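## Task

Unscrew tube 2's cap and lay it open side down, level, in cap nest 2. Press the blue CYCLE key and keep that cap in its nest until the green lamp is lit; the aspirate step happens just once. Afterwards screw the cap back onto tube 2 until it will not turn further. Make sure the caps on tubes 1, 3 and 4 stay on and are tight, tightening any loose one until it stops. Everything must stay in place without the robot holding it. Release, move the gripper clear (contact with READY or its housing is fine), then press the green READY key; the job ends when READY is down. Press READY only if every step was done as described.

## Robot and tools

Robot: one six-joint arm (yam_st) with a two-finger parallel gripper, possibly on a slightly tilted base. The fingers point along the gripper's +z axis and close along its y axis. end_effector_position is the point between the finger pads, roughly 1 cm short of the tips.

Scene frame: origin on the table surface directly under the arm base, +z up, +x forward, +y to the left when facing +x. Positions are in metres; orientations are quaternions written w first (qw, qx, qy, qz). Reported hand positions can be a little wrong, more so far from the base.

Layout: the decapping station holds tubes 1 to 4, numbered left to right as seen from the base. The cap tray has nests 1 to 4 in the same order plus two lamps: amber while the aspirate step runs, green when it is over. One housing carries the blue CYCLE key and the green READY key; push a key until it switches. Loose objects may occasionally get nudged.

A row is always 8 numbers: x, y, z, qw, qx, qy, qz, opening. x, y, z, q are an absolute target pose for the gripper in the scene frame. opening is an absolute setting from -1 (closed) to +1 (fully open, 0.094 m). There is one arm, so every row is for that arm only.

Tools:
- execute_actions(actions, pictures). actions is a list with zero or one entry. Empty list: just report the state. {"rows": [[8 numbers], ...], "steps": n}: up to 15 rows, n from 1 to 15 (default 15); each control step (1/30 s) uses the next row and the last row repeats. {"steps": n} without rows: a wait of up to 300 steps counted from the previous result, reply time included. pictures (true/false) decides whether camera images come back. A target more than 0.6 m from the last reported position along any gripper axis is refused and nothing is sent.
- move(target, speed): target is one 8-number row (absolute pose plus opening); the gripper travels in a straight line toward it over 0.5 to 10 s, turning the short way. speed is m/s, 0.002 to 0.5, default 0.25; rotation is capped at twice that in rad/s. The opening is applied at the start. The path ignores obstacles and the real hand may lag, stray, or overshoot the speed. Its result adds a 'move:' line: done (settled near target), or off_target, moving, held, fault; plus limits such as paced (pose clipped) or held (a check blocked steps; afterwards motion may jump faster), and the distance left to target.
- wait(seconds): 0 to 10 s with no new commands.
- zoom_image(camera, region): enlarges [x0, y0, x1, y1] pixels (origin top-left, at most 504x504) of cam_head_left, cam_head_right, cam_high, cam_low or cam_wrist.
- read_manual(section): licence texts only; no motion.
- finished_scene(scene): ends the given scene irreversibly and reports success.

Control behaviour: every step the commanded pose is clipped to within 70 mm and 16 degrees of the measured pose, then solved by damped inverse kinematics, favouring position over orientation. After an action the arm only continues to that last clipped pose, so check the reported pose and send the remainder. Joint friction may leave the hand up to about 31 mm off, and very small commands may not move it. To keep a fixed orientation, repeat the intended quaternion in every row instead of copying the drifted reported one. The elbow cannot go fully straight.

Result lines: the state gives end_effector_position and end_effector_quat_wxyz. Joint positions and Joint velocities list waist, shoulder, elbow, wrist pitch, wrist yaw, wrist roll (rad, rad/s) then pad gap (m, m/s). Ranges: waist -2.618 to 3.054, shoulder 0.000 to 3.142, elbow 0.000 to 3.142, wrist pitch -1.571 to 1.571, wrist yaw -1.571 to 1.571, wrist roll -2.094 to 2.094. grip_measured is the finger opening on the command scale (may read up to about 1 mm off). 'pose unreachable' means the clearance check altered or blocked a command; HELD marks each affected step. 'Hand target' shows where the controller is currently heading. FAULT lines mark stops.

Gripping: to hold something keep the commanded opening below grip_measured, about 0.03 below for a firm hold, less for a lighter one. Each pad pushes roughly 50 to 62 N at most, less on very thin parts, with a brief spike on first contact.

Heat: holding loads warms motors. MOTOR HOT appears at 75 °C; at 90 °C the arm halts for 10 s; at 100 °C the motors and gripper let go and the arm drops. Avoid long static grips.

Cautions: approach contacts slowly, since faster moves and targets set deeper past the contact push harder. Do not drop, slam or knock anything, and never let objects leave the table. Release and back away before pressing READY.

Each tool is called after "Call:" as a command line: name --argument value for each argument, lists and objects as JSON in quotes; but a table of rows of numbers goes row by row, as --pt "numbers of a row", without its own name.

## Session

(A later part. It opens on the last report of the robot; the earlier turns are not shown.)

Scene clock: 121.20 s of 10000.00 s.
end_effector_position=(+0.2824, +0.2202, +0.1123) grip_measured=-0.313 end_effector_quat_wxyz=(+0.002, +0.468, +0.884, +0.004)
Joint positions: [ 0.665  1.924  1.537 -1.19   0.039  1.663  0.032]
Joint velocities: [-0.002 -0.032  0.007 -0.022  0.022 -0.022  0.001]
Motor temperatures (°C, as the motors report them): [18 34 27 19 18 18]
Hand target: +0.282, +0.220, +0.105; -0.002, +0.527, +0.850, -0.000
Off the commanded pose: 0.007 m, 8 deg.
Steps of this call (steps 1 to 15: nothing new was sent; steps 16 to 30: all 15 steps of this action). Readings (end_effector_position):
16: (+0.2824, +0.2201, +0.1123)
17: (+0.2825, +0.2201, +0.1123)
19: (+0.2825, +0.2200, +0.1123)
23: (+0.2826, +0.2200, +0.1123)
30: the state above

Call:
execute_actions --actions '[{"rows":[[0.282,0.22,0.113,0,0.468,0.884,0,-0.36],[0.282,0.22,0.113,0,0.468,0.884,0,-0.36],[0.282,0.22,0.113,0,0.468,0.884,0,0.1]],"steps":8}]' --pictures false

Call:
move --target '[0.282,0.22,0.155,0,0.468,0.884,0,0.1]' --speed 0.2

Call:
move --target '[0.43,0.03,0.14,0,-0.03,0.9995,0,-1]' --speed 0.35

Call:
move --target '[0.444,0.022,0.08,0,-0.03,0.9995,0,-1]' --speed 0.1

Scene clock: 123.40 s of 10000.00 s.
end_effector_position=(+0.2822, +0.2200, +0.1123) grip_measured=+0.097 end_effector_quat_wxyz=(+0.002, +0.462, +0.887, +0.003)
Joint positions: [ 0.665  1.924  1.537 -1.191  0.039  1.65   0.052]
Joint velocities: [-0.002  0.002 -0.012 -0.066  0.007  0.051  0.001]
Motor temperatures (°C, as the motors report them): [18 34 27 19 18 18]
Hand target: +0.282, +0.220, +0.113; +0.000, +0.468, +0.884, +0.000
Off the commanded pose: 0.001 m, 1 deg.
Steps of this call (steps 1 to 58: nothing new was sent; steps 59 to 66: all 8 steps of this action). Readings (end_effector_position):
59: (+0.2824, +0.2201, +0.1123)
60: (+0.2824, +0.2201, +0.1123)
62: (+0.2822, +0.2201, +0.1123)
66: the state above

Scene clock: 124.63 s of 10000.00 s.
end_effector_position=(+0.2831, +0.2189, +0.1514) grip_measured=+0.098 end_effector_quat_wxyz=(+0.001, +0.465, +0.885, -0.001)
Joint positions: [ 0.665  1.924  1.692 -1.355  0.039  1.657  0.052]
Joint velocities: [ 0.002 -0.002 -0.012 -0.066 -0.007  0.037 -0.002]
Motor temperatures (°C, as the motors report them): [18 34 27 19 18 18]
Hand target: +0.283, +0.220, +0.155; +0.000, +0.468, +0.884, +0.000
Off the commanded pose: 0.004 m, 0 deg.
move: done
camera_calibration (this result's frames):
cam_wrist: T_world_to_cam=[[-0.688676, -0.724534, 0.0278675, 0.344477], [-0.594509, 0.586253, 0.550332, -0.0127751], [-0.415072, 0.362433, -0.834481, 0.261211], [0, 0, 0, 1]] pos_world=[0.338059, 0.162403, 0.215406]

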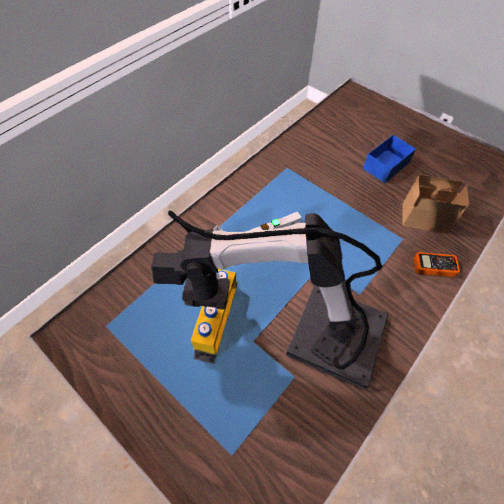

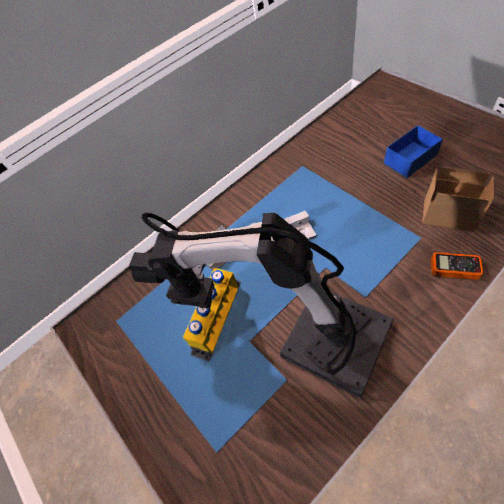

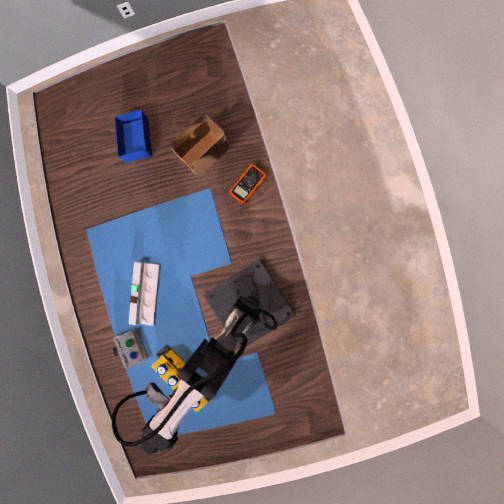

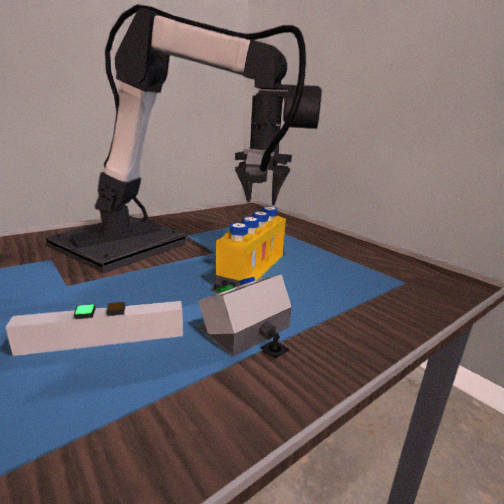

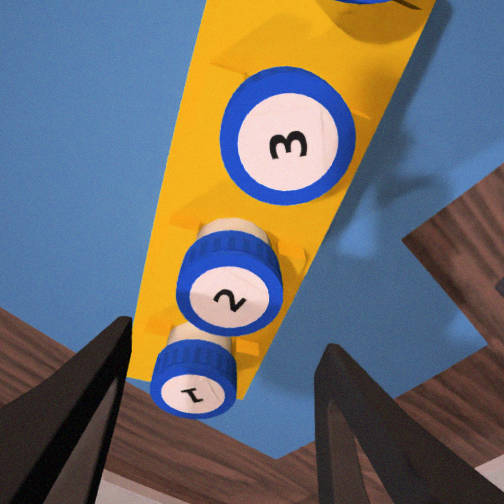

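Scene clock: 126.83 s of 10000.00 s.
end_effector_position=(+0.4323, +0.0292, +0.1404) grip_measured=-0.990 end_effector_quat_wxyz=(+0.006, -0.023, +1.000, +0.000)
Joint positions: [ 0.069  2.211  2.115 -1.455  0.04   0.047  0.   ]
Joint velocities: [-0.002  0.007  0.002 -0.051 -0.051 -0.095  0.001]
Motor temperatures (°C, as the motors report them): [18 34 27 19 18 18]
Hand target: +0.433, +0.031, +0.139; +0.001, -0.030, +1.000, +0.003
Off the commanded pose: 0.003 m, 1 deg.
move: done
camera_calibration (this result's frames):
cam_wrist: T_world_to_cam=[[0.249915, -0.967837, 0.0288858, -0.0887623], [-0.817541, -0.194933, 0.541874, 0.313568], [-0.518815, -0.159038, -0.839963, 0.443612], [0, 0, 0, 1]] pos_world=[0.50869, 0.0457684, 0.205267]

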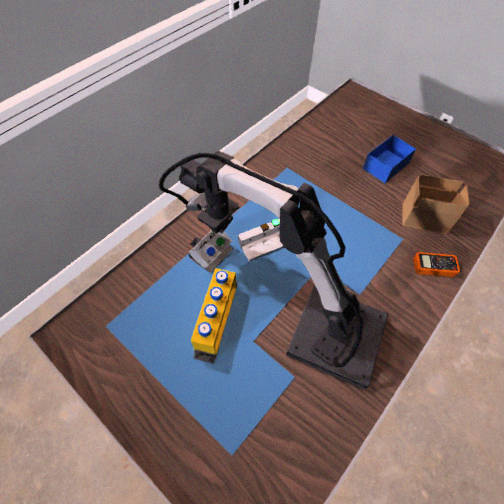

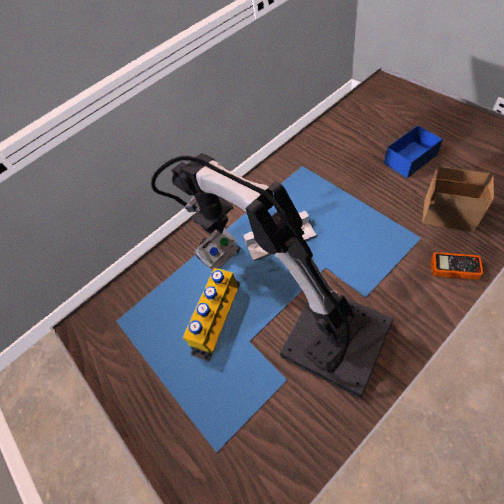

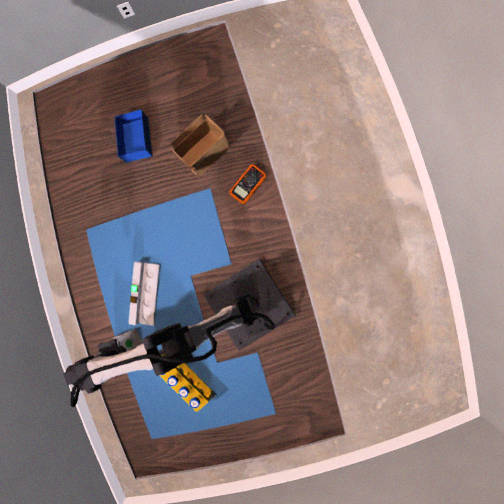

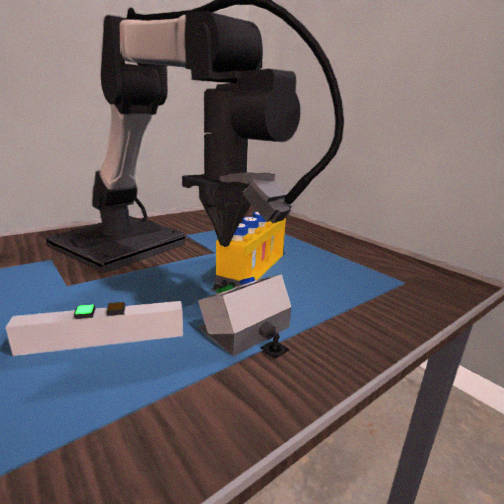

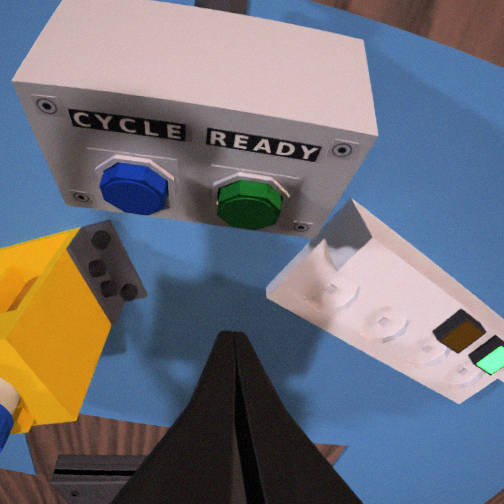

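Scene clock: 127.97 s of 10000.00 s.
end_effector_position=(+0.4416, +0.0246, +0.0847) grip_measured=-0.990 end_effector_quat_wxyz=(-0.001, -0.028, +1.000, -0.000)
Joint positions: [ 0.052  2.26   1.975 -1.279  0.04   0.02   0.   ]
Joint velocities: [-0.022 -0.012 -0.002  0.022  0.037 -0.037 -0.001]
Motor temperatures (°C, as the motors report them): [18 34 27 19 18 18]
Hand target: +0.443, +0.022, +0.080; -0.000, -0.030, +1.000, +0.000
Off the commanded pose: 0.006 m, 0 deg.
move: done
camera_calibration (this result's frames):
cam_wrist: T_world_to_cam=[[0.260365, -0.965136, 0.0268796, -0.098358], [-0.808248, -0.202643, 0.552876, 0.34559], [-0.528153, -0.165675, -0.83283, 0.404558], [0, 0, 0, 1]] pos_world=[0.5186, 0.0421275, 0.148503]

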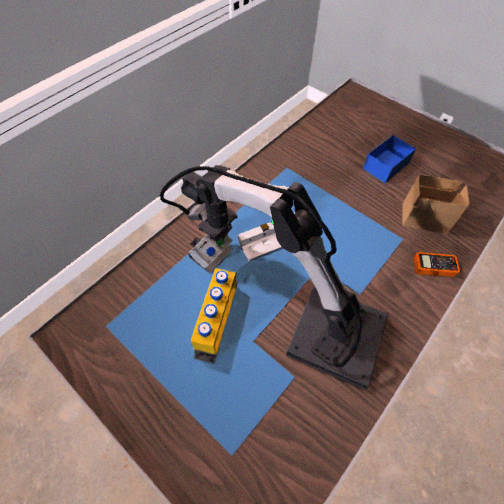

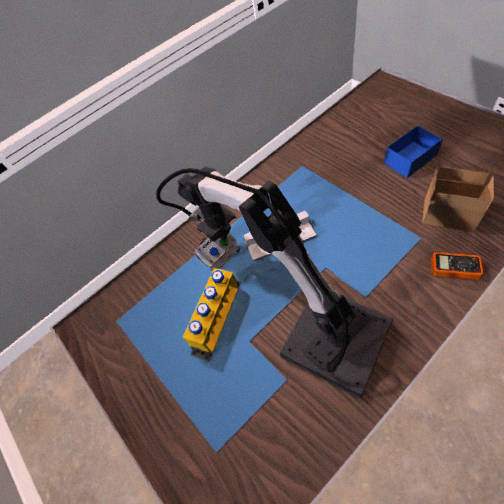

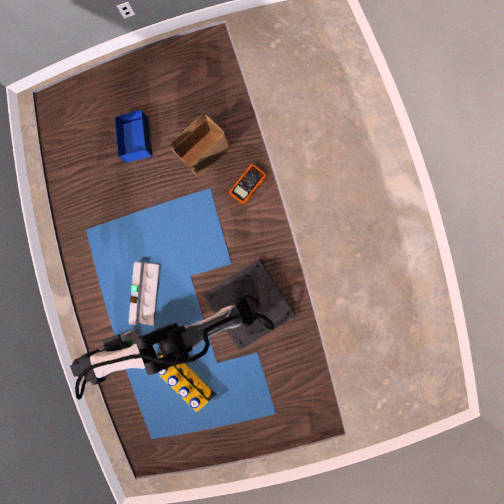

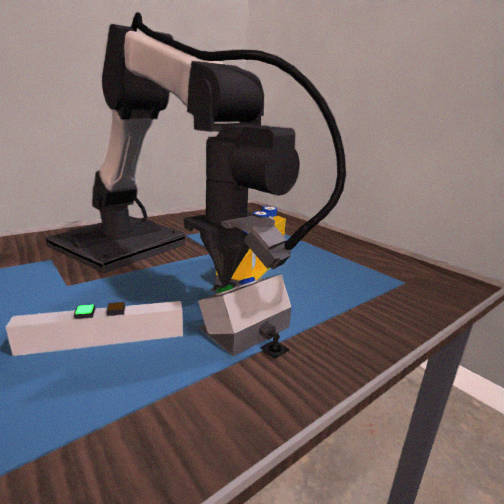

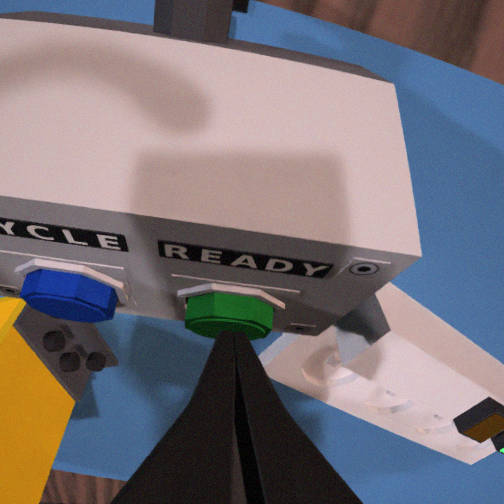

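Call:
move --target '[0.445,0.025,0.052,0,-0.03,0.9995,0,-1]' --speed 0.03

Scene clock: 136.20 s of 10000.00 s.
end_effector_position=(+0.4395, +0.0248, +0.0760) grip_measured=-0.990 end_effector_quat_wxyz=(-0.004, -0.028, +1.000, -0.000)
Joint positions: [ 0.052  2.26   1.94  -1.25   0.04   0.02   0.   ]
Joint velocities: [ 0.007 -0.017 -0.007  0.081  0.007  0.022  0.   ]
Motor temperatures (°C, as the motors report them): [18 37 27 19 18 18]
move: unfinished (the scene ended)
camera_calibration (this result's frames):
cam_wrist: T_world_to_cam=[[0.261101, -0.964966, 0.0258117, -0.0976547], [-0.804959, -0.202892, 0.557562, 0.347002], [-0.532792, -0.166358, -0.829734, 0.398066], [0, 0, 0, 1]] pos_world=[0.516906, 0.0423918, 0.139335]
The task's run has ended: the event that ends the task has happened.

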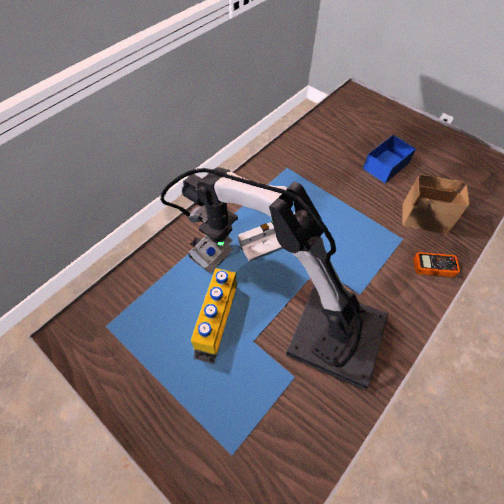

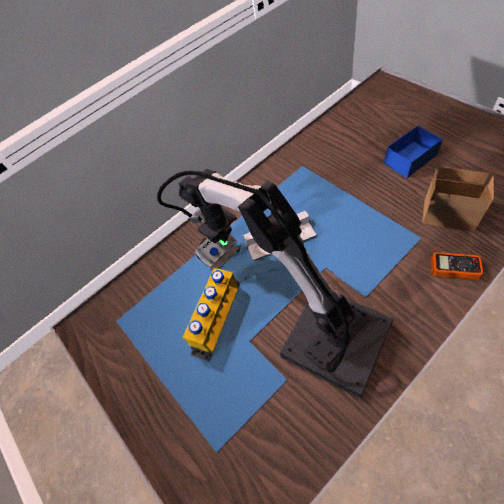

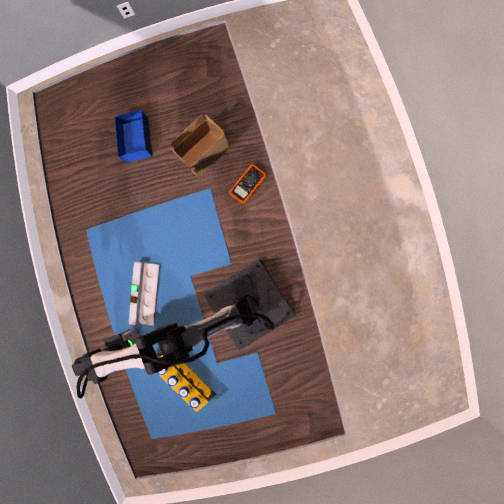

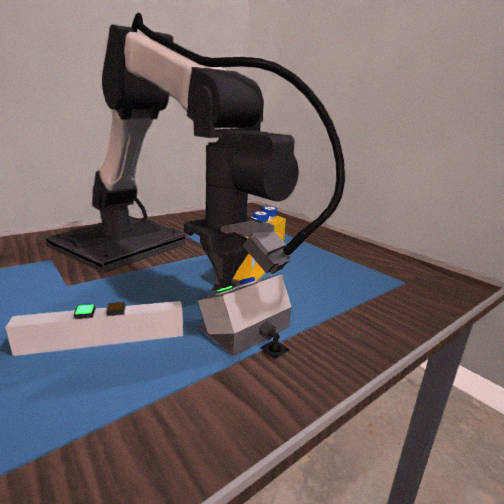

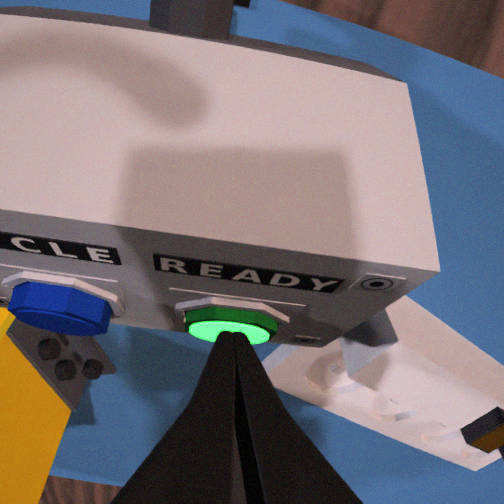

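Call:
finished_scene --scene 2

The scene is finished: the task was done.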